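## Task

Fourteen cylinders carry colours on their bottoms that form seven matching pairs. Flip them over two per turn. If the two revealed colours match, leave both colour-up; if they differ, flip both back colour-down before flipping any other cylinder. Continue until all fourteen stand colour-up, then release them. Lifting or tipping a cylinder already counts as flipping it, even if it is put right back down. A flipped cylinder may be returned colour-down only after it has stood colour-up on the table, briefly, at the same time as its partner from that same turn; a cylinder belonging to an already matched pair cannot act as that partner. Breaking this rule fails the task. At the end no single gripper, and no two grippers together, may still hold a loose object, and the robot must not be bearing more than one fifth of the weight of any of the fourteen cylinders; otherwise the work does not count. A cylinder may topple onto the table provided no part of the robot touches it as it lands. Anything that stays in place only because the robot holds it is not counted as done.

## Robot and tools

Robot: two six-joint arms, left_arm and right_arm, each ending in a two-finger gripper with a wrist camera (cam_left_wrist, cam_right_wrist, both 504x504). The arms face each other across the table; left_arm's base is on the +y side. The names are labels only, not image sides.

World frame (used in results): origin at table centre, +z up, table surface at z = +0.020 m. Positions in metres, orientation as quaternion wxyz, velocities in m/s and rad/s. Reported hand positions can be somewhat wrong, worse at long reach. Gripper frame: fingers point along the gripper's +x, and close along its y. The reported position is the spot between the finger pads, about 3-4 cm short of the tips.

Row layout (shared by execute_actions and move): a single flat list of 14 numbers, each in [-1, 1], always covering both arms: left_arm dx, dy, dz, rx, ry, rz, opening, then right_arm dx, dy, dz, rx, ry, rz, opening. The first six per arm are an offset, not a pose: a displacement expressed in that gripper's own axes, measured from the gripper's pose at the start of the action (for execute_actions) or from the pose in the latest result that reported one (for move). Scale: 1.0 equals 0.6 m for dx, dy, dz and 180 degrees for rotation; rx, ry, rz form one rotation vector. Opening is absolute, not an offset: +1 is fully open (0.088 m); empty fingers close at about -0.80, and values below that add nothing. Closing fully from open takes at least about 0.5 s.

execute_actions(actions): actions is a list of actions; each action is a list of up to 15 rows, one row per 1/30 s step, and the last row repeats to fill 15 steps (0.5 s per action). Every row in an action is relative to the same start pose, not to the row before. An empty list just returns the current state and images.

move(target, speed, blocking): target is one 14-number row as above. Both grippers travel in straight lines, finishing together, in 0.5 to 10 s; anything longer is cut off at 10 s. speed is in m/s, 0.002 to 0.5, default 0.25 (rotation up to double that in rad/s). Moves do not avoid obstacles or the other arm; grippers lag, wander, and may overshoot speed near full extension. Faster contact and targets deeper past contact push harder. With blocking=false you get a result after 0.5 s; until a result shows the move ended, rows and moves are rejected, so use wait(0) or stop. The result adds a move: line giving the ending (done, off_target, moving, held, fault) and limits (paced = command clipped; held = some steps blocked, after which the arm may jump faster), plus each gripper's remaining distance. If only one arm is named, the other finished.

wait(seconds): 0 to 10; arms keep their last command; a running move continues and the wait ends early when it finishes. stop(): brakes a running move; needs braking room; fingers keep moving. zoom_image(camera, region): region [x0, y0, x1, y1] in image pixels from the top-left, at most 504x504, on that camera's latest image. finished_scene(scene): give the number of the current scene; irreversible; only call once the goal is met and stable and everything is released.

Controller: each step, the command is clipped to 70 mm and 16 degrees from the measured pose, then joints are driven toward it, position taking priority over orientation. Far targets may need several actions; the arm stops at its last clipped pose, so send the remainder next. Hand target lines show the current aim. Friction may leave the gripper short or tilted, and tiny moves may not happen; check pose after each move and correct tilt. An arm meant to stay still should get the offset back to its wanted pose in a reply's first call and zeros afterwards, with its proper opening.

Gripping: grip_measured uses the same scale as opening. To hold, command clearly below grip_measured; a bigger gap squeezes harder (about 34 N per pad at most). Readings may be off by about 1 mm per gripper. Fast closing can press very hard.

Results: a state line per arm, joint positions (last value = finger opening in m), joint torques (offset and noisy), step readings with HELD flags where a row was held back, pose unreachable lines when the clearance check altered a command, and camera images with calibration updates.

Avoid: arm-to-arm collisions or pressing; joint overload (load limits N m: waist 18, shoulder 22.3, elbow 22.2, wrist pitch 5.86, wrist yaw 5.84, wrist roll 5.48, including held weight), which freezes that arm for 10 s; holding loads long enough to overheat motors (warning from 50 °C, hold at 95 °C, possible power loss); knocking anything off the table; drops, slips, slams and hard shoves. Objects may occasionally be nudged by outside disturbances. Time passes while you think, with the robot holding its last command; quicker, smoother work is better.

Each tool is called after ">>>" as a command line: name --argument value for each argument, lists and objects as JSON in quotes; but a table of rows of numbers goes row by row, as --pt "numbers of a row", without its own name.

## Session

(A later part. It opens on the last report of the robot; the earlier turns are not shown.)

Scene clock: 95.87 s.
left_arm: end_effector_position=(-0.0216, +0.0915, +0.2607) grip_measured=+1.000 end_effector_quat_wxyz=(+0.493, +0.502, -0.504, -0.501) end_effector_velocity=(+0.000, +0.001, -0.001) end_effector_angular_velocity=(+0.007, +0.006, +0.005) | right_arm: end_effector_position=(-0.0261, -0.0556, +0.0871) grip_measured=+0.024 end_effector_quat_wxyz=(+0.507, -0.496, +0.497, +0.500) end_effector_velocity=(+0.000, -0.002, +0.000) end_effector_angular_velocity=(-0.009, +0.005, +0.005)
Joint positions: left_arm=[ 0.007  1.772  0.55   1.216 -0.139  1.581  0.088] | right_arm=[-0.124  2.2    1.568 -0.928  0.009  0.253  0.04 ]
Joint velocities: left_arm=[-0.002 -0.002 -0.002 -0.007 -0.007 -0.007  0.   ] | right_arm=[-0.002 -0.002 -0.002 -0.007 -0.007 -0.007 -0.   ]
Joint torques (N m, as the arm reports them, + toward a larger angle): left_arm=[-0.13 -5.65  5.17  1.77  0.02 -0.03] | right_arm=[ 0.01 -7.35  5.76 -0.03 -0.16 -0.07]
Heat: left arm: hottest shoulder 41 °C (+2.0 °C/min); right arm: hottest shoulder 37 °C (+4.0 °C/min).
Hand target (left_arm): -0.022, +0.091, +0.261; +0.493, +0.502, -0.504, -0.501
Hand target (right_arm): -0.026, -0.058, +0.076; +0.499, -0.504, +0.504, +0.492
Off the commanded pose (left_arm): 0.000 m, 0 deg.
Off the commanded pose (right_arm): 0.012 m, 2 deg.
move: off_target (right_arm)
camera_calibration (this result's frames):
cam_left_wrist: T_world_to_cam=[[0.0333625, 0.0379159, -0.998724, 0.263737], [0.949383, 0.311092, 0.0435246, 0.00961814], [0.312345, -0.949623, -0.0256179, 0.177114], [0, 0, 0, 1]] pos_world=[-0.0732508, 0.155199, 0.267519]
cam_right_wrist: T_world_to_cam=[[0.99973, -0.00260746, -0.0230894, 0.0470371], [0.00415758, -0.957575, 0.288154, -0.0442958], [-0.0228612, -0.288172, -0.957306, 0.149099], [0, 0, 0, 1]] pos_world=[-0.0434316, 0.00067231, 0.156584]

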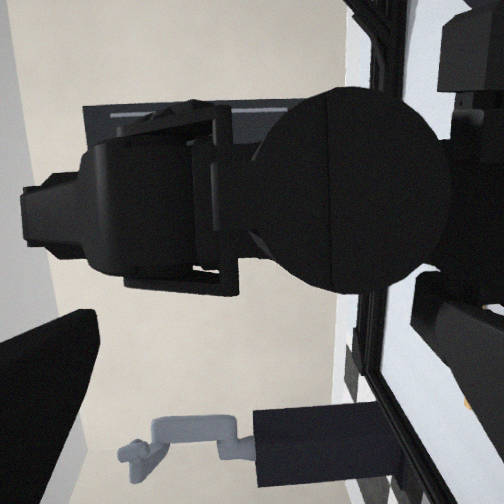

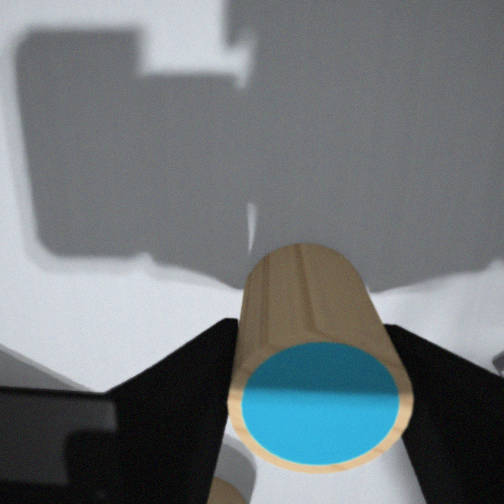

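>>> move --target '[0,0,0,0,0,0,1, 0,0,0,0,0,0,0.6]'

>>> wait --seconds 2

>>> move --target '[0,0,0,0,0,0,1, 0,0,0,0,0,0,-0.3]'

>>> move --target '[0,0,0,0,0,0,1, -0.13,0,0,0,0,0,-0.3]' --speed 0.15

>>> move --target '[0,0,0,0,0,0,1, -0.16,-0.007,0.022,0,-0.5,0,-0.3]' --speed 0.3

Scene clock: 99.97 s.
left_arm: end_effector_position=(-0.0216, +0.0916, +0.2606) grip_measured=+1.000 end_effector_quat_wxyz=(+0.493, +0.502, -0.504, -0.501) end_effector_velocity=(-0.000, -0.000, +0.000) end_effector_angular_velocity=(+0.002, +0.007, -0.005) | right_arm: end_effector_position=(-0.0262, -0.0555, +0.0869) grip_measured=+0.599 end_effector_quat_wxyz=(+0.506, -0.496, +0.497, +0.500) end_effector_velocity=(-0.001, -0.003, -0.002) end_effector_angular_velocity=(-0.014, +0.004, +0.024)
Joint positions: left_arm=[ 0.007  1.772  0.55   1.216 -0.139  1.581  0.088] | right_arm=[-0.124  2.201  1.569 -0.928  0.009  0.253  0.068]
Joint velocities: left_arm=[ 0.002 -0.002  0.002 -0.007  0.007 -0.007  0.   ] | right_arm=[ 0.002  0.002 -0.002 -0.007 -0.007 -0.022  0.001]
Joint torques (N m, as the arm reports them, + toward a larger angle): left_arm=[-0.03 -5.6   5.09  1.76  0.01 -0.04] | right_arm=[  0.09 -10.64   5.15   0.14   0.02  -0.02]
Heat: left arm: hottest shoulder 41 °C (+1.0 °C/min); right arm: hottest shoulder 37 °C (+4.0 °C/min).
Hand target (left_arm): -0.022, +0.092, +0.261; +0.493, +0.502, -0.504, -0.501
Hand target (right_arm): -0.026, -0.056, +0.087; +0.507, -0.496, +0.497, +0.500
Off the commanded pose (left_arm): 0.000 m, 0 deg.
Off the commanded pose (right_arm): 0.000 m, 0 deg.
move: done
camera_calibration (this result's frames):
cam_left_wrist: T_world_to_cam=[[0.0334192, 0.0382926, -0.998708, 0.26356], [0.94938, 0.311076, 0.0436959, 0.00954471], [0.312347, -0.949613, -0.0259584, 0.17727], [0, 0, 0, 1]] pos_world=[-0.0732392, 0.155276, 0.267404]
cam_right_wrist: T_world_to_cam=[[0.999724, -0.0026141, -0.0233658, 0.0471329], [0.00424158, -0.957442, 0.288595, -0.0442291], [-0.0231258, -0.288615, -0.957166, 0.148957], [0, 0, 0, 1]] pos_world=[-0.0434875, 0.000767673, 0.156443]

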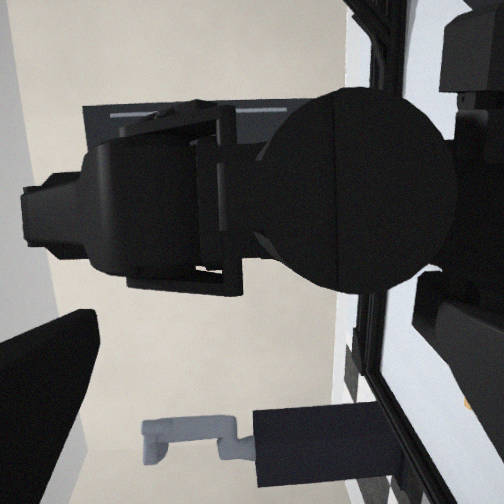

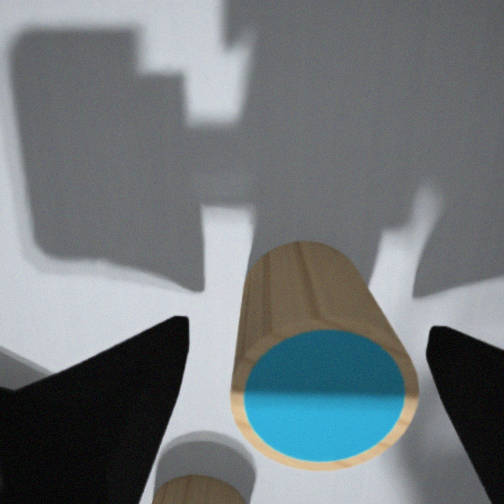

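Scene clock: 101.97 s.
left_arm: end_effector_position=(-0.0216, +0.0916, +0.2606) grip_measured=+1.000 end_effector_quat_wxyz=(+0.493, +0.502, -0.504, -0.501) end_effector_velocity=(+0.002, +0.000, -0.003) end_effector_angular_velocity=(+0.012, +0.020, +0.020) | right_arm: end_effector_position=(-0.0262, -0.0555, +0.0869) grip_measured=+0.600 end_effector_quat_wxyz=(+0.506, -0.496, +0.497, +0.500) end_effector_velocity=(-0.002, -0.003, +0.000) end_effector_angular_velocity=(-0.009, +0.005, +0.010)
Joint positions: left_arm=[ 0.007  1.772  0.55   1.216 -0.139  1.581  0.088] | right_arm=[-0.124  2.201  1.569 -0.928  0.009  0.253  0.068]
Joint velocities: left_arm=[-0.002  0.002 -0.002 -0.007 -0.022 -0.022  0.   ] | right_arm=[ 0.002 -0.002 -0.002 -0.007 -0.007 -0.007  0.   ]
Joint torques (N m, as the arm reports them, + toward a larger angle): left_arm=[-0.14 -5.57  5.12  1.72 -0.02 -0.06] | right_arm=[  0.09 -10.59   5.17   0.13   0.02  -0.02]
Heat: left arm: hottest shoulder 41 °C (+1.0 °C/min); right arm: hottest shoulder 38 °C (+5.0 °C/min).
Hand target (left_arm): -0.022, +0.092, +0.261; +0.493, +0.502, -0.504, -0.501
Hand target (right_arm): -0.026, -0.056, +0.087; +0.507, -0.496, +0.497, +0.500
Off the commanded pose (left_arm): 0.000 m, 0 deg.
Off the commanded pose (right_arm): 0.000 m, 0 deg.
wait: 2.00 s; at rest by 0.17 s
camera_calibration (this result's frames):
cam_left_wrist: T_world_to_cam=[[0.0334192, 0.0382926, -0.998708, 0.26356], [0.94938, 0.311076, 0.0436959, 0.00954471], [0.312347, -0.949613, -0.0259584, 0.17727], [0, 0, 0, 1]] pos_world=[-0.0732392, 0.155276, 0.267404]
cam_right_wrist: T_world_to_cam=[[0.999724, -0.0026141, -0.0233658, 0.0471329], [0.00424158, -0.957442, 0.288595, -0.0442291], [-0.0231258, -0.288615, -0.957166, 0.148957], [0, 0, 0, 1]] pos_world=[-0.0434875, 0.000767673, 0.156443]

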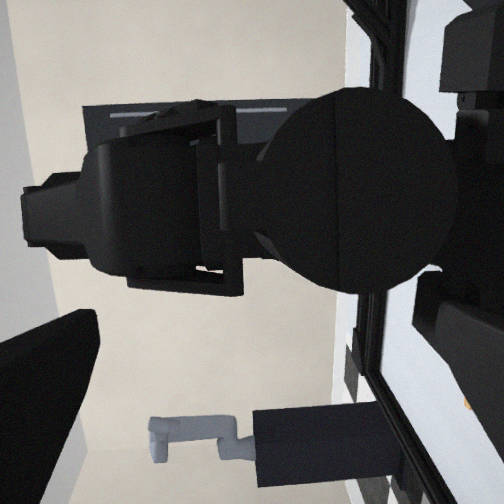

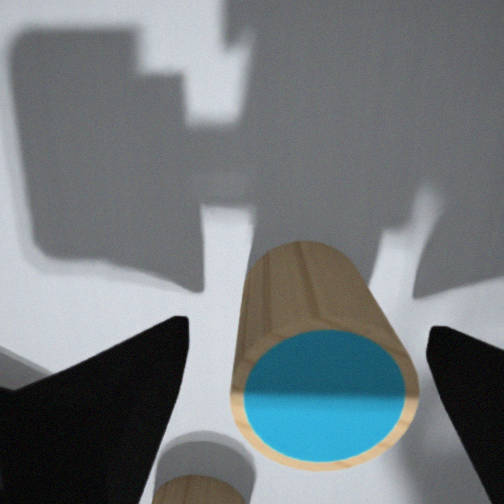

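Scene clock: 102.47 s.
left_arm: end_effector_position=(-0.0216, +0.0916, +0.2606) grip_measured=+1.000 end_effector_quat_wxyz=(+0.493, +0.502, -0.504, -0.501) end_effector_velocity=(+0.000, +0.001, +0.001) end_effector_angular_velocity=(+0.003, +0.022, +0.005) | right_arm: end_effector_position=(-0.0260, -0.0556, +0.0869) grip_measured=+0.026 end_effector_quat_wxyz=(+0.507, -0.497, +0.497, +0.499) end_effector_velocity=(-0.001, -0.006, +0.000) end_effector_angular_velocity=(-0.023, +0.002, -0.005)
Joint positions: left_arm=[ 0.007  1.772  0.55   1.216 -0.139  1.581  0.088] | right_arm=[-0.124  2.201  1.569 -0.928  0.01   0.253  0.04 ]
Joint velocities: left_arm=[-0.002 -0.007 -0.002 -0.007 -0.007 -0.022  0.   ] | right_arm=[ 0.002 -0.002 -0.002 -0.022 -0.007  0.007 -0.   ]
Joint torques (N m, as the arm reports them, + toward a larger angle): left_arm=[-0.02 -5.59  5.17  1.78 -0.03 -0.04] | right_arm=[  0.05 -10.52   5.32   0.16  -0.03  -0.01]
Heat: left arm: hottest shoulder 41 °C (+1.0 °C/min); right arm: hottest shoulder 38 °C (+5.0 °C/min).
Hand target (left_arm): -0.022, +0.092, +0.261; +0.493, +0.502, -0.504, -0.501
Hand target (right_arm): -0.026, -0.056, +0.087; +0.506, -0.496, +0.497, +0.500
Off the commanded pose (left_arm): 0.000 m, 0 deg.
Off the commanded pose (right_arm): 0.000 m, 0 deg.
move: done
camera_calibration (this result's frames):
cam_left_wrist: T_world_to_cam=[[0.0334192, 0.0382926, -0.998708, 0.26356], [0.94938, 0.311076, 0.0436959, 0.00954471], [0.312347, -0.949613, -0.0259584, 0.17727], [0, 0, 0, 1]] pos_world=[-0.0732392, 0.155276, 0.267404]
cam_right_wrist: T_world_to_cam=[[0.999751, -0.00262809, -0.0221631, 0.046841], [0.00388306, -0.957415, 0.288689, -0.0442835], [-0.021978, -0.288703, -0.957166, 0.148976], [0, 0, 0, 1]] pos_world=[-0.0433832, 0.000735281, 0.156417]

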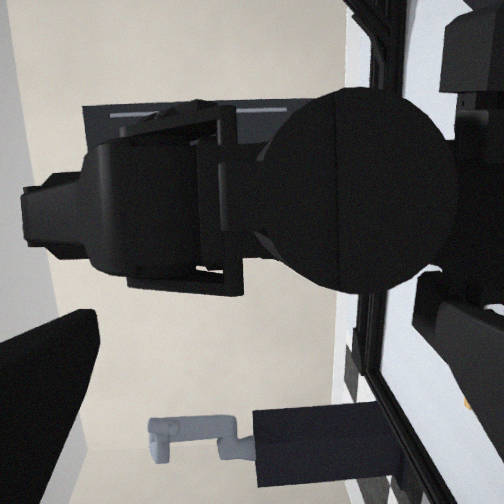

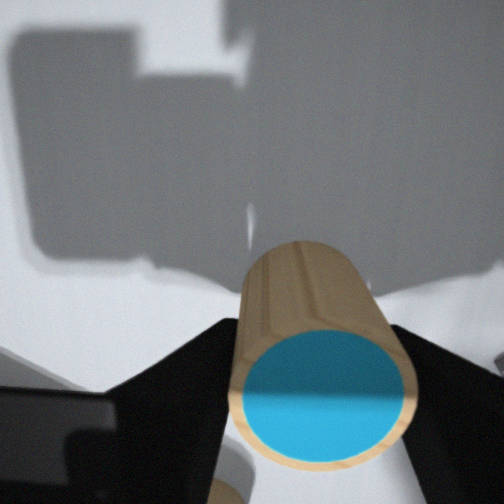

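Scene clock: 103.43 s.
left_arm: end_effector_position=(-0.0216, +0.0916, +0.2606) grip_measured=+1.000 end_effector_quat_wxyz=(+0.493, +0.502, -0.504, -0.501) end_effector_velocity=(-0.002, +0.002, -0.003) end_effector_angular_velocity=(+0.012, +0.006, -0.010) | right_arm: end_effector_position=(-0.0251, -0.0590, +0.1582) grip_measured=+0.025 end_effector_quat_wxyz=(+0.503, -0.502, +0.500, +0.494) end_effector_velocity=(-0.000, -0.000, +0.005) end_effector_angular_velocity=(-0.004, +0.006, -0.010)
Joint positions: left_arm=[ 0.007  1.772  0.55   1.216 -0.139  1.581  0.088] | right_arm=[-0.124  2.127  1.744 -1.196  0.01   0.253  0.04 ]
Joint velocities: left_arm=[-0.002 -0.002 -0.007 -0.007  0.007 -0.007  0.   ] | right_arm=[-0.002 -0.002  0.017 -0.022 -0.007  0.007  0.   ]
Joint torques (N m, as the arm reports them, + toward a larger angle): left_arm=[-0.06 -5.64  5.16  1.74  0.01 -0.05] | right_arm=[  0.24 -11.27   7.14  -0.11   0.01   0.03]
Heat: left arm: hottest shoulder 41 °C (+1.0 °C/min); right arm: hottest shoulder 38 °C (+5.0 °C/min).
Hand target (left_arm): -0.022, +0.092, +0.261; +0.493, +0.502, -0.504, -0.501
Hand target (right_arm): -0.026, -0.056, +0.165; +0.507, -0.497, +0.497, +0.499
Off the commanded pose (left_arm): 0.000 m, 0 deg.
Off the commanded pose (right_arm): 0.007 m, 1 deg.
move: done
camera_calibration (this result's frames):
cam_left_wrist: T_world_to_cam=[[0.0334192, 0.0382926, -0.998708, 0.26356], [0.94938, 0.311076, 0.0436959, 0.00954471], [0.312347, -0.949613, -0.0259584, 0.17727], [0, 0, 0, 1]] pos_world=[-0.0732392, 0.155276, 0.267404]
cam_right_wrist: T_world_to_cam=[[0.999839, -0.00298198, -0.0176774, 0.0468271], [0.00256454, -0.952135, 0.305666, -0.0705644], [-0.0177428, -0.305662, -0.951975, 0.214537], [0, 0, 0, 1]] pos_world=[-0.0428321, -0.0014714, 0.226631]

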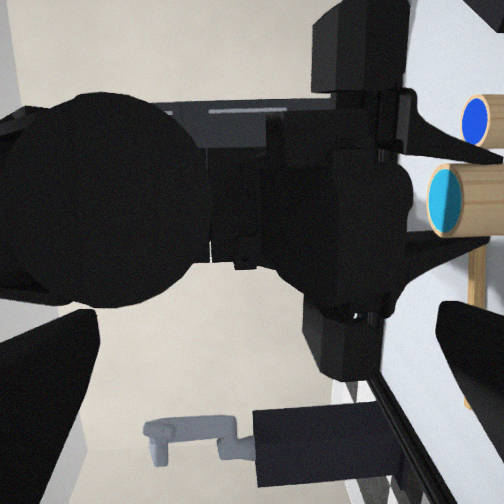

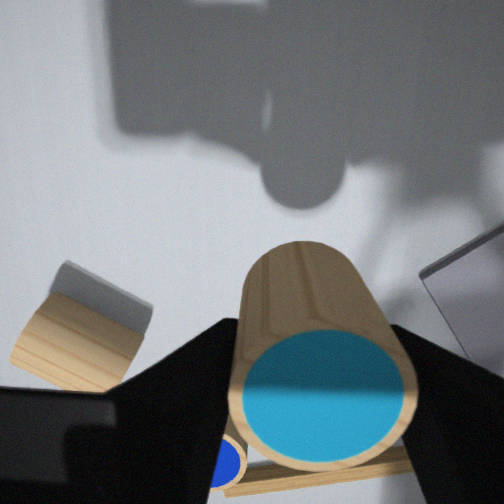

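Scene clock: 106.60 s.
left_arm: end_effector_position=(-0.0216, +0.0916, +0.2606) grip_measured=+1.000 end_effector_quat_wxyz=(+0.493, +0.502, -0.504, -0.501) end_effector_velocity=(-0.002, +0.002, -0.001) end_effector_angular_velocity=(+0.007, +0.006, +0.000) | right_arm: end_effector_position=(-0.0218, -0.0443, +0.2624) grip_measured=+0.025 end_effector_quat_wxyz=(+0.707, +0.008, +0.000, +0.707) end_effector_velocity=(-0.002, -0.001, -0.007) end_effector_angular_velocity=(-0.021, -0.030, +0.019)
Joint positions: left_arm=[ 0.007  1.772  0.55   1.216 -0.139  1.581  0.088] | right_arm=[-0.021  1.661  0.562  1.11   0.348  0.007  0.04 ]
Joint velocities: left_arm=[-0.007 -0.007 -0.007 -0.007 -0.007 -0.007  0.   ] | right_arm=[-0.002  0.007 -0.007 -0.007 -0.022 -0.022 -0.   ]
Joint torques (N m, as the arm reports them, + toward a larger angle): left_arm=[-0.08 -5.63  5.22  1.75 -0.01 -0.02] | right_arm=[ 0.16 -5.61  3.87  2.09  0.08 -0.21]
Heat: left arm: hottest shoulder 40 °C (+0.0 °C/min); right arm: hottest shoulder 39 °C (+5.1 °C/min).
Hand target (left_arm): -0.022, +0.092, +0.261; +0.493, +0.502, -0.504, -0.501
Hand target (right_arm): -0.022, -0.046, +0.255; +0.707, -0.003, +0.002, +0.707
Off the commanded pose (left_arm): 0.000 m, 0 deg.
Off the commanded pose (right_arm): 0.008 m, 2 deg.
move: done
camera_calibration (this result's frames):
cam_left_wrist: T_world_to_cam=[[0.0334192, 0.0382926, -0.998708, 0.26356], [0.94938, 0.311076, 0.0436959, 0.00954471], [0.312347, -0.949613, -0.0259584, 0.17727], [0, 0, 0, 1]] pos_world=[-0.0732392, 0.155276, 0.267404]
cam_right_wrist: T_world_to_cam=[[0.999569, 0.0287755, -0.00580572, 0.0437238], [0.00280213, -0.290401, -0.956901, 0.272245], [-0.0292213, 0.956472, -0.290356, 0.200316], [0, 0, 0, 1]] pos_world=[-0.0386143, -0.113795, 0.318928]

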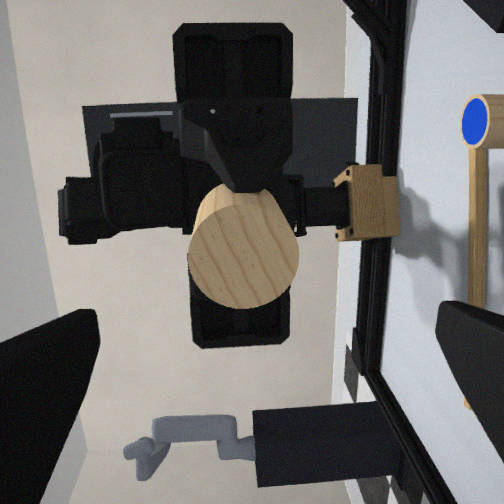

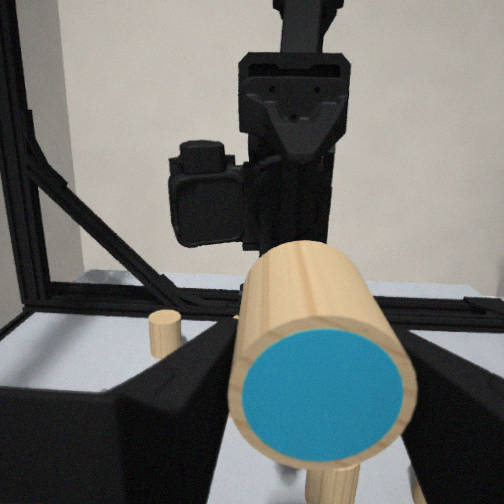

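>>> move --target '[0.06,0.008,-0.003,0,0,0,1, 0,0,0,0,0,0,-0.3]' --speed 0.1

Scene clock: 108.97 s.
left_arm: end_effector_position=(-0.0199, +0.0582, +0.2653) grip_measured=+1.000 end_effector_quat_wxyz=(+0.494, +0.503, -0.503, -0.500) end_effector_velocity=(-0.005, -0.001, -0.004) end_effector_angular_velocity=(+0.012, +0.006, -0.015) | right_arm: end_effector_position=(-0.0218, -0.0444, +0.2619) grip_measured=+0.024 end_effector_quat_wxyz=(+0.707, +0.007, +0.000, +0.707) end_effector_velocity=(+0.000, -0.000, +0.002) end_effector_angular_velocity=(+0.007, -0.020, +0.005)
Joint positions: left_arm=[ 0.027  1.849  0.691  1.152 -0.124  1.581  0.088] | right_arm=[-0.021  1.662  0.561  1.111  0.348  0.007  0.04 ]
Joint velocities: left_arm=[-0.007  0.007  0.002 -0.007  0.007 -0.007  0.   ] | right_arm=[-0.002 -0.002 -0.002  0.007 -0.007 -0.022 -0.   ]
Joint torques (N m, as the arm reports them, + toward a larger angle): left_arm=[ 0.22 -5.55  6.41  1.56  0.19 -0.02] | right_arm=[ 0.04 -6.65  5.35  1.74  0.    0.02]
Heat: left arm: hottest shoulder 40 °C (-1.0 °C/min); right arm: hottest shoulder 38 °C (+4.0 °C/min).
Hand target (left_arm): -0.020, +0.056, +0.265; +0.493, +0.502, -0.504, -0.501
Hand target (right_arm): -0.022, -0.044, +0.262; +0.707, +0.007, +0.000, +0.707
Off the commanded pose (left_arm): 0.003 m, 0 deg.
Off the commanded pose (right_arm): 0.001 m, 0 deg.
move: done
camera_calibration (this result's frames):
cam_left_wrist: T_world_to_cam=[[0.0331245, 0.0380558, -0.998726, 0.269525], [0.948193, 0.314711, 0.0434403, 0.0179249], [0.315964, -0.948424, -0.0256596, 0.145092], [0, 0, 0, 1]] pos_world=[-0.0717678, 0.12171, 0.272126]
cam_right_wrist: T_world_to_cam=[[0.999575, 0.028764, -0.00480418, 0.0434387], [0.00377835, -0.291087, -0.956689, 0.271684], [-0.0289167, 0.956264, -0.291072, 0.200412], [0, 0, 0, 1]] pos_world=[-0.0386515, -0.113813, 0.31846]

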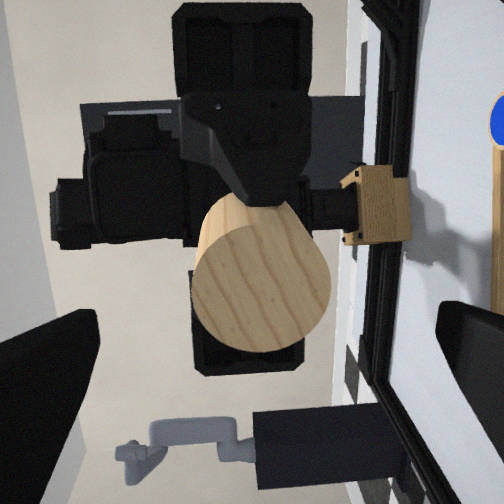

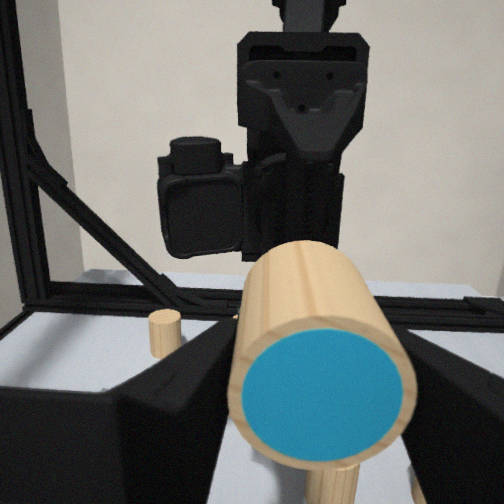

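>>> move --target '[0.083,0.003,0,0,0,0,1, 0,0,0,0,0,0,-0.3]' --speed 0.1

Scene clock: 110.87 s.
left_arm: end_effector_position=(-0.0201, +0.0110, +0.2675) grip_measured=+1.000 end_effector_quat_wxyz=(+0.495, +0.503, -0.502, -0.499) end_effector_velocity=(-0.003, -0.002, +0.002) end_effector_angular_velocity=(-0.002, +0.008, -0.010) | right_arm: end_effector_position=(-0.0218, -0.0444, +0.2619) grip_measured=+0.024 end_effector_quat_wxyz=(+0.707, +0.007, +0.000, +0.707) end_effector_velocity=(-0.002, -0.000, -0.001) end_effector_angular_velocity=(-0.011, -0.012, +0.010)
Joint positions: left_arm=[ 0.042  1.974  0.897  1.072 -0.113  1.581  0.088] | right_arm=[-0.021  1.662  0.561  1.111  0.348  0.007  0.04 ]
Joint velocities: left_arm=[-0.002  0.002  0.012 -0.007  0.007 -0.007  0.   ] | right_arm=[ 0.002 -0.007  0.002 -0.022 -0.007 -0.007 -0.   ]
Joint torques (N m, as the arm reports them, + toward a larger angle): left_arm=[ 0.2  -6.55  6.8   1.59  0.2  -0.05] | right_arm=[ 0.08 -6.57  5.24  1.81  0.01  0.  ]
Heat: left arm: hottest shoulder 40 °C (-1.0 °C/min); right arm: hottest shoulder 38 °C (+4.0 °C/min).
Hand target (left_arm): -0.020, +0.008, +0.267; +0.494, +0.503, -0.503, -0.500
Hand target (right_arm): -0.022, -0.044, +0.262; +0.707, +0.007, +0.000, +0.707
Off the commanded pose (left_arm): 0.003 m, 0 deg.
Off the commanded pose (right_arm): 0.000 m, 0 deg.
move: done
camera_calibration (this result's frames):
cam_left_wrist: T_world_to_cam=[[0.0328254, 0.037433, -0.99876, 0.273472], [0.946992, 0.318359, 0.0430559, 0.032889], [0.319576, -0.947231, -0.0249985, 0.100369], [0, 0, 0, 1]] pos_world=[-0.0721979, 0.0743652, 0.274225]
cam_right_wrist: T_world_to_cam=[[0.999575, 0.028764, -0.00480418, 0.0434387], [0.00377835, -0.291087, -0.956689, 0.271684], [-0.0289167, 0.956264, -0.291072, 0.200412], [0, 0, 0, 1]] pos_world=[-0.0386515, -0.113813, 0.31846]

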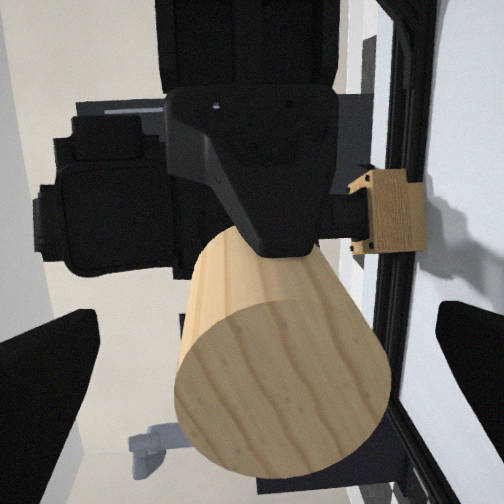

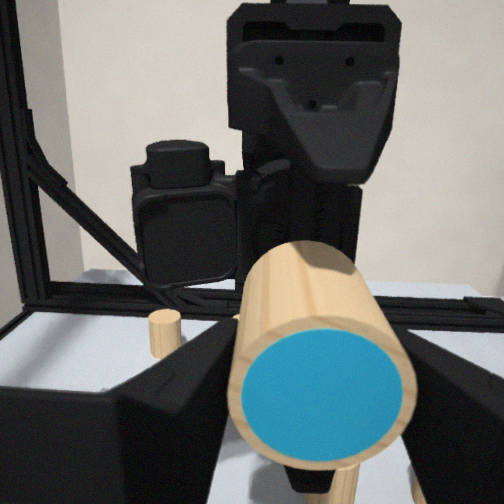

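>>> move --target '[0,0,0,0,0,0,-0.3, 0,0,0,0,0,0,-0.3]'

>>> move --target '[0,0,0,0,0,0,-0.3, 0,0,0,0,0,0,1]'

>>> move --target '[-0.06,0,0,0,0,0,-0.3, -0.09,0,0,0,0,0,1]' --speed 0.12

>>> move --target '[-0.127,-0.19,0.063,0,0,-0.498,-0.3, -0.103,0.066,-0.18,-0.004,0.508,-0.004,0.6]' --speed 0.3

Scene clock: 115.23 s.
left_arm: end_effector_position=(-0.0200, +0.0108, +0.2675) grip_measured=+0.039 end_effector_quat_wxyz=(+0.495, +0.503, -0.502, -0.499) end_effector_velocity=(-0.000, +0.000, +0.003) end_effector_angular_velocity=(-0.002, +0.022, +0.005) | right_arm: end_effector_position=(-0.0218, -0.0444, +0.2619) grip_measured=+0.024 end_effector_quat_wxyz=(+0.707, +0.007, +0.000, +0.707) end_effector_velocity=(-0.000, +0.000, +0.002) end_effector_angular_velocity=(+0.002, -0.021, +0.005)
Joint positions: left_arm=[ 0.042  1.975  0.899  1.071 -0.112  1.581  0.041] | right_arm=[-0.021  1.662  0.561  1.111  0.348  0.007  0.04 ]
Joint velocities: left_arm=[-0.002 -0.007  0.002 -0.007 -0.007 -0.022 -0.   ] | right_arm=[-0.002 -0.007  0.002 -0.007 -0.007 -0.022 -0.   ]
Joint torques (N m, as the arm reports them, + toward a larger angle): left_arm=[-0.07 -7.66  5.55  1.81 -0.03  0.  ] | right_arm=[ 0.07 -6.57  5.23  1.82  0.01  0.  ]
Heat: left arm: hottest shoulder 40 °C (-1.0 °C/min); right arm: hottest shoulder 38 °C (+4.0 °C/min).
Hand target (left_arm): -0.020, +0.011, +0.268; +0.495, +0.503, -0.502, -0.499
Hand target (right_arm): -0.022, -0.044, +0.262; +0.707, +0.007, +0.000, +0.707
Off the commanded pose (left_arm): 0.000 m, 0 deg.
Off the commanded pose (right_arm): 0.000 m, 0 deg.
move: done
camera_calibration (this result's frames):
cam_left_wrist: T_world_to_cam=[[0.0324424, 0.0374343, -0.998772, 0.273459], [0.947008, 0.31836, 0.0426932, 0.0329717], [0.319568, -0.94723, -0.0251222, 0.100111], [0, 0, 0, 1]] pos_world=[-0.0720883, 0.0740943, 0.274231]
cam_right_wrist: T_world_to_cam=[[0.999575, 0.0287623, -0.0046847, 0.0434072], [0.00390257, -0.29143, -0.956584, 0.271568], [-0.0288789, 0.95616, -0.291419, 0.200475], [0, 0, 0, 1]] pos_world=[-0.0386591, -0.113792, 0.318403]

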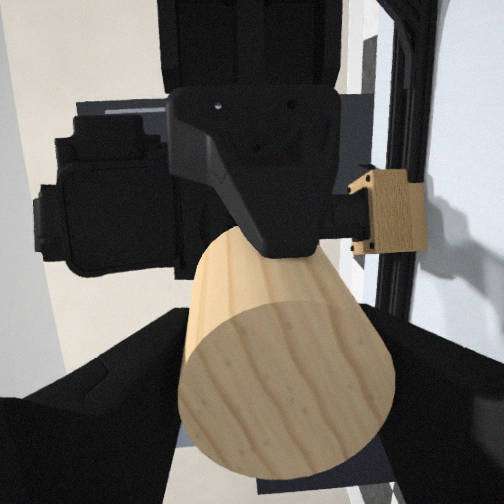

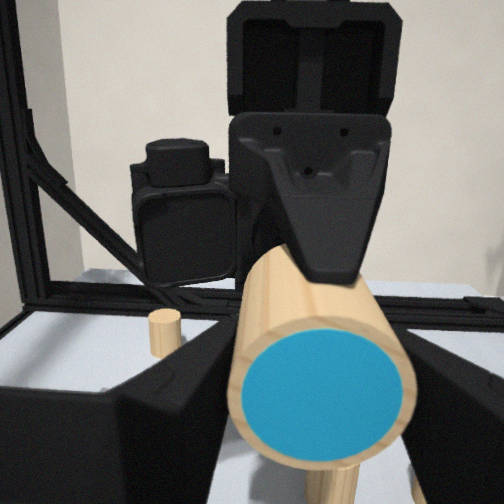

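Scene clock: 115.93 s.
left_arm: end_effector_position=(-0.0200, +0.0108, +0.2672) grip_measured=+0.039 end_effector_quat_wxyz=(+0.495, +0.504, -0.502, -0.500) end_effector_velocity=(-0.002, +0.001, -0.001) end_effector_angular_velocity=(+0.007, +0.021, -0.010) | right_arm: end_effector_position=(-0.0218, -0.0444, +0.2619) grip_measured=+1.000 end_effector_quat_wxyz=(+0.707, +0.007, +0.000, +0.707) end_effector_velocity=(-0.002, -0.000, -0.005) end_effector_angular_velocity=(-0.021, -0.044, +0.019)
Joint positions: left_arm=[ 0.042  1.975  0.899  1.07  -0.112  1.581  0.041] | right_arm=[-0.021  1.662  0.561  1.111  0.348  0.007  0.088]
Joint velocities: left_arm=[-0.002 -0.002 -0.002 -0.007  0.007 -0.022 -0.   ] | right_arm=[-0.002 -0.002 -0.002 -0.022 -0.022 -0.037  0.   ]
Joint torques (N m, as the arm reports them, + toward a larger angle): left_arm=[ 0.02 -7.43  5.73  1.81  0.   -0.04] | right_arm=[ 0.07 -6.58  5.27  1.8   0.02  0.  ]
Heat: left arm: hottest shoulder 40 °C (-1.0 °C/min); right arm: hottest shoulder 38 °C (+4.1 °C/min).
Hand target (left_arm): -0.020, +0.011, +0.267; +0.495, +0.503, -0.502, -0.499
Hand target (right_arm): -0.022, -0.044, +0.262; +0.707, +0.007, +0.000, +0.707
Off the commanded pose (left_arm): 0.000 m, 0 deg.
Off the commanded pose (right_arm): 0.000 m, 0 deg.
move: done
camera_calibration (this result's frames):
cam_left_wrist: T_world_to_cam=[[0.0325734, 0.0385698, -0.998725, 0.273189], [0.947002, 0.318312, 0.0431793, 0.0328522], [0.319571, -0.947201, -0.0261572, 0.100382], [0, 0, 0, 1]] pos_world=[-0.072089, 0.074088, 0.274047]
cam_right_wrist: T_world_to_cam=[[0.999575, 0.0287623, -0.0046847, 0.0434072], [0.00390257, -0.29143, -0.956584, 0.271568], [-0.0288789, 0.95616, -0.291419, 0.200475], [0, 0, 0, 1]] pos_world=[-0.0386591, -0.113792, 0.318403]

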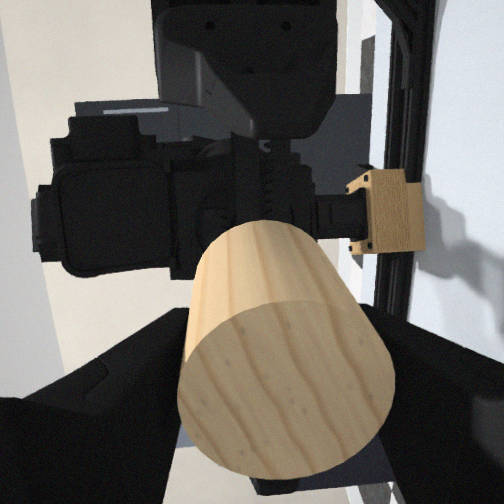

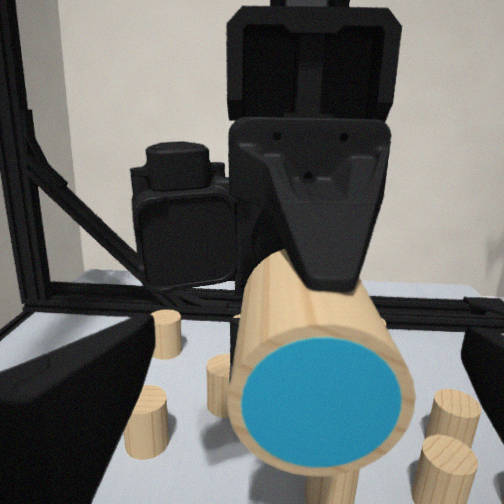

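Scene clock: 116.83 s.
left_arm: end_effector_position=(-0.0201, +0.0449, +0.2612) grip_measured=+0.038 end_effector_quat_wxyz=(+0.490, +0.507, -0.499, -0.504) end_effector_velocity=(+0.000, +0.001, +0.001) end_effector_angular_velocity=(+0.002, +0.007, +0.005) | right_arm: end_effector_position=(-0.0226, -0.0951, +0.2640) grip_measured=+1.000 end_effector_quat_wxyz=(+0.707, +0.011, -0.001, +0.707) end_effector_velocity=(+0.003, -0.003, -0.002) end_effector_angular_velocity=(-0.007, -0.010, -0.010)
Joint positions: left_arm=[ 0.031  1.889  0.747  1.12  -0.119  1.581  0.041] | right_arm=[0.057 1.483 0.385 1.116 0.424 0.007 0.088]
Joint velocities: left_arm=[-0.002 -0.007 -0.002 -0.007 -0.007 -0.007 -0.   ] | right_arm=[-0.002 -0.012 -0.012 -0.007  0.007 -0.007  0.   ]
Joint torques (N m, as the arm reports them, + toward a larger angle): left_arm=[-0.29 -8.09  4.94  2.12 -0.22 -0.04] | right_arm=[ 0.29 -5.85  3.57  1.63  0.1  -0.02]
Heat: left arm: hottest shoulder 40 °C (-1.0 °C/min); right arm: hottest shoulder 38 °C (+4.0 °C/min).
Hand target (left_arm): -0.020, +0.047, +0.267; +0.495, +0.504, -0.502, -0.500
Hand target (right_arm): -0.022, -0.098, +0.261; +0.707, +0.007, +0.000, +0.707
Off the commanded pose (left_arm): 0.006 m, 1 deg.
Off the commanded pose (right_arm): 0.004 m, 0 deg.
move: done
camera_calibration (this result's frames):
cam_left_wrist: T_world_to_cam=[[0.0347191, 0.0539317, -0.997941, 0.265058], [0.948117, 0.313974, 0.0499538, 0.0208505], [0.316022, -0.947899, -0.0402327, 0.136206], [0, 0, 0, 1]] pos_world=[-0.0720153, 0.108268, 0.268951]
cam_right_wrist: T_world_to_cam=[[0.999515, 0.0299592, -0.00848214, 0.0467752], [0.000398868, -0.284712, -0.958613, 0.259919], [-0.0311343, 0.958145, -0.284586, 0.247897], [0, 0, 0, 1]] pos_world=[-0.0391381, -0.16492, 0.320106]

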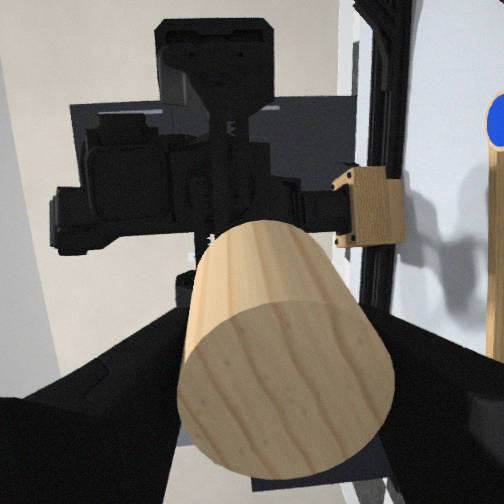

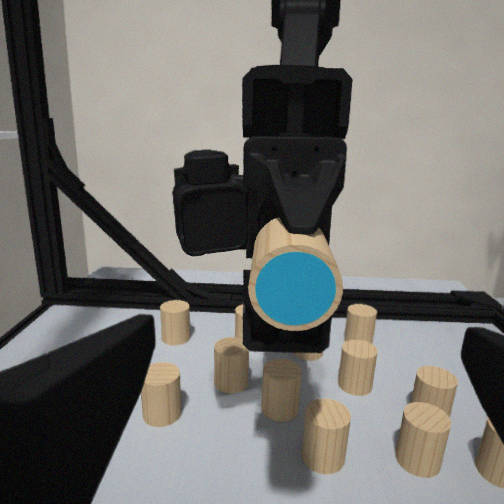

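Scene clock: 119.93 s.
left_arm: end_effector_position=(-0.0541, +0.1246, +0.1479) grip_measured=+0.035 end_effector_quat_wxyz=(-0.005, +0.712, +0.005, -0.702) end_effector_velocity=(-0.000, +0.000, +0.007) end_effector_angular_velocity=(+0.008, +0.005, +0.025) | right_arm: end_effector_position=(-0.0623, -0.1567, +0.1565) grip_measured=+0.600 end_effector_quat_wxyz=(+0.504, -0.502, +0.498, +0.496) end_effector_velocity=(-0.003, +0.000, +0.005) end_effector_angular_velocity=(-0.012, +0.019, +0.019)
Joint positions: left_arm=[-0.037  2.143  1.626 -1.07  -0.011  1.377  0.041] | right_arm=[ 0.061  1.821  1.302 -1.057  0.01   0.434  0.068]
Joint velocities: left_arm=[ 0.002 -0.002  0.027 -0.037  0.007 -0.022 -0.   ] | right_arm=[-0.002  0.002  0.022 -0.022 -0.022 -0.022 -0.   ]
Joint torques (N m, as the arm reports them, + toward a larger angle): left_arm=[-0.26 -7.49  6.96 -0.04  0.22 -0.11] | right_arm=[-0.14 -6.51  6.75 -0.09 -0.09 -0.05]
Heat: left arm: hottest shoulder 40 °C (-1.0 °C/min); right arm: hottest shoulder 38 °C (+3.0 °C/min).
Hand target (left_arm): -0.056, +0.123, +0.148; -0.006, +0.710, +0.006, -0.704
Hand target (right_arm): -0.063, -0.155, +0.155; +0.502, -0.503, +0.501, +0.494
Off the commanded pose (left_arm): 0.002 m, 0 deg.
Off the commanded pose (right_arm): 0.002 m, 1 deg.
move: done
camera_calibration (this result's frames):
cam_left_wrist: T_world_to_cam=[[0.0214371, 0.998681, 0.0466528, -0.124124], [0.942048, -0.0358036, 0.333563, 0.0349818], [0.334794, 0.0367985, -0.941573, 0.229641], [0, 0, 0, 1]] pos_world=[-0.107176, 0.116763, 0.210345]
cam_right_wrist: T_world_to_cam=[[0.999845, -0.000196408, -0.0176067, 0.0841293], [0.00510153, -0.953817, 0.300344, -0.162279], [-0.0168526, -0.300387, -0.953669, 0.183492], [0, 0, 0, 1]] pos_world=[-0.0801961, -0.0996499, 0.225211]

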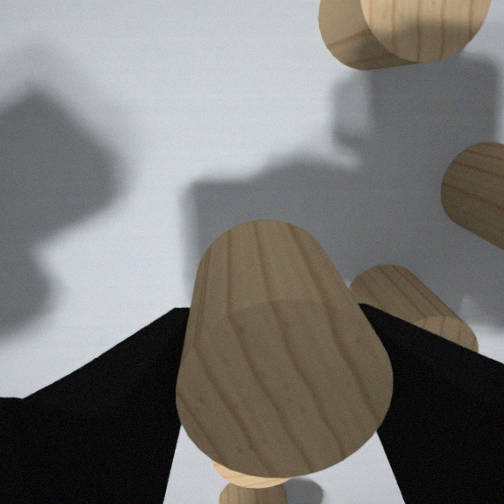

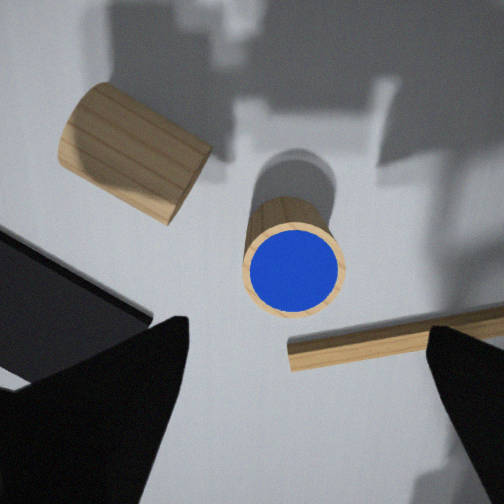

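>>> move --target '[0.112,0.005,0.004,0,-0.004,0,-0.3, 0.133,0,0,0,0.004,0,0.6]' --speed 0.09

>>> move --target '[0.02,0,0,0,0,0,-0.3, 0,0,0,0,0,0,-0.3]' --speed 0.03

Scene clock: 122.87 s.
left_arm: end_effector_position=(-0.0554, +0.1214, +0.0843) grip_measured=+0.034 end_effector_quat_wxyz=(-0.002, +0.709, +0.002, -0.705) end_effector_velocity=(+0.001, +0.003, +0.001) end_effector_angular_velocity=(+0.006, -0.009, +0.019) | right_arm: end_effector_position=(-0.0637, -0.1529, +0.0837) grip_measured=+0.600 end_effector_quat_wxyz=(+0.505, -0.497, +0.498, +0.499) end_effector_velocity=(+0.001, -0.002, +0.000) end_effector_angular_velocity=(-0.010, +0.004, +0.005)
Joint positions: left_arm=[-0.037  2.24   1.515 -0.852 -0.005  1.377  0.041] | right_arm=[ 0.059  1.939  1.145 -0.771  0.009  0.434  0.068]
Joint velocities: left_arm=[-0.002 -0.007 -0.007 -0.007 -0.007 -0.022 -0.   ] | right_arm=[-0.002 -0.002 -0.002 -0.007 -0.007 -0.007 -0.   ]
Joint torques (N m, as the arm reports them, + toward a larger angle): left_arm=[ 0.16 -7.93  4.99  0.39  0.23  0.1 ] | right_arm=[-0.19 -6.92  3.49  0.28 -0.09 -0.15]
Heat: left arm: hottest shoulder 41 °C (+0.0 °C/min); right arm: hottest shoulder 38 °C (+3.0 °C/min).
Hand target (left_arm): -0.055, +0.123, +0.081; -0.005, +0.708, +0.005, -0.707
Hand target (right_arm): -0.061, -0.157, +0.077; +0.501, -0.505, +0.502, +0.493
Off the commanded pose (left_arm): 0.004 m, 1 deg.
Off the commanded pose (right_arm): 0.008 m, 1 deg.
move: done
camera_calibration (this result's frames):
cam_left_wrist: T_world_to_cam=[[0.0213084, 0.999055, 0.0378698, -0.117176], [0.944547, -0.0325319, 0.326761, 0.0576752], [0.327685, 0.028807, -0.944348, 0.171147], [0, 0, 0, 1]] pos_world=[-0.108062, 0.114011, 0.147214]
cam_right_wrist: T_world_to_cam=[[0.999715, -0.0019174, -0.0237838, 0.0844674], [0.00510732, -0.95647, 0.291787, -0.136432], [-0.023308, -0.291825, -0.956188, 0.116271], [0, 0, 0, 1]] pos_world=[-0.0810365, -0.0964003, 0.152995]

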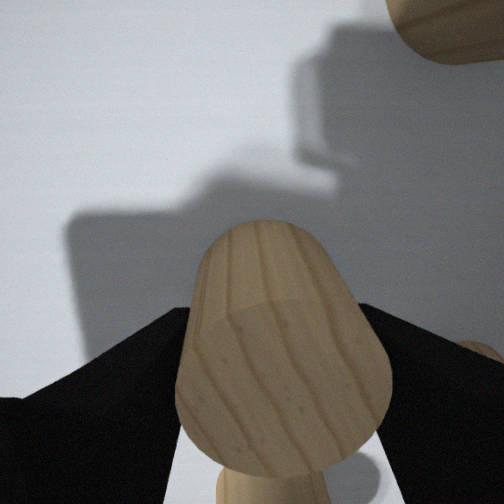

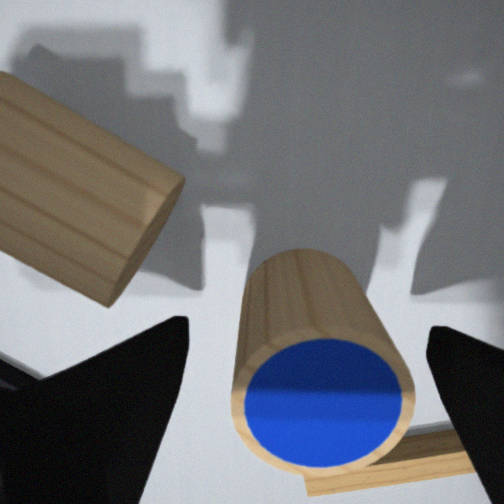

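Scene clock: 123.57 s.
left_arm: end_effector_position=(-0.0559, +0.1188, +0.0810) grip_measured=+0.034 end_effector_quat_wxyz=(+0.003, +0.708, -0.003, -0.706) end_effector_velocity=(+0.000, -0.000, +0.001) end_effector_angular_velocity=(-0.009, -0.006, +0.020) | right_arm: end_effector_position=(-0.0636, -0.1530, +0.0837) grip_measured=+0.026 end_effector_quat_wxyz=(+0.505, -0.497, +0.498, +0.499) end_effector_velocity=(-0.001, -0.003, +0.000) end_effector_angular_velocity=(-0.016, +0.017, -0.010)
Joint positions: left_arm=[-0.037  2.244  1.507 -0.825 -0.005  1.377  0.041] | right_arm=[ 0.059  1.939  1.145 -0.771  0.009  0.434  0.04 ]
Joint velocities: left_arm=[-0.002 -0.007 -0.007  0.007 -0.007 -0.022 -0.   ] | right_arm=[-0.002 -0.002 -0.002 -0.007 -0.022  0.007 -0.   ]
Joint torques (N m, as the arm reports them, + toward a larger angle): left_arm=[-0.03 -6.81  4.55  0.95  0.05  0.  ] | right_arm=[ 0.06 -8.34  4.82  0.14 -0.01 -0.02]
Heat: left arm: hottest shoulder 41 °C (+0.0 °C/min); right arm: hottest shoulder 38 °C (+3.0 °C/min).
Hand target (left_arm): -0.055, +0.122, +0.073; -0.002, +0.709, +0.002, -0.705
Hand target (right_arm): -0.064, -0.153, +0.084; +0.505, -0.497, +0.498, +0.499
Off the commanded pose (left_arm): 0.009 m, 1 deg.
Off the commanded pose (right_arm): 0.000 m, 0 deg.
move: off_target (left_arm)
camera_calibration (this result's frames):
cam_left_wrist: T_world_to_cam=[[0.0213958, 0.999501, 0.0232189, -0.113368], [0.945478, -0.0277776, 0.324498, 0.0588232], [0.324982, 0.0150101, -0.945601, 0.16982], [0, 0, 0, 1]] pos_world=[-0.108379, 0.112396, 0.144126]
cam_right_wrist: T_world_to_cam=[[0.999727, -0.00192406, -0.0232784, 0.084338], [0.00495774, -0.956415, 0.29197, -0.136499], [-0.0228255, -0.292006, -0.956144, 0.116258], [0, 0, 0, 1]] pos_world=[-0.0809846, -0.0964392, 0.152976]

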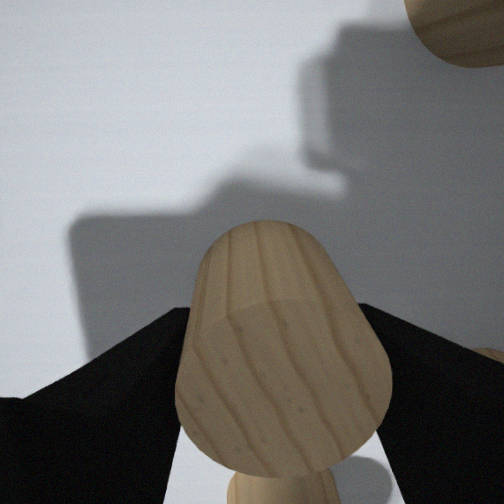

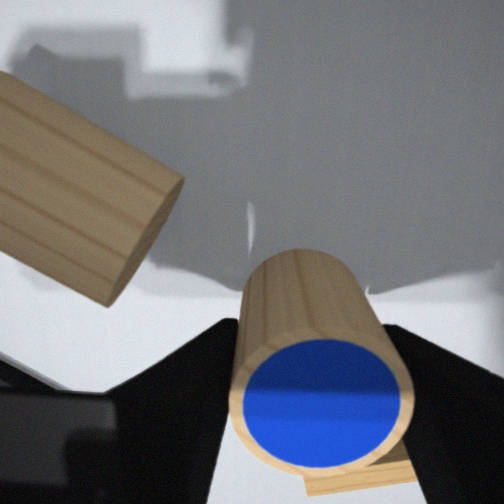

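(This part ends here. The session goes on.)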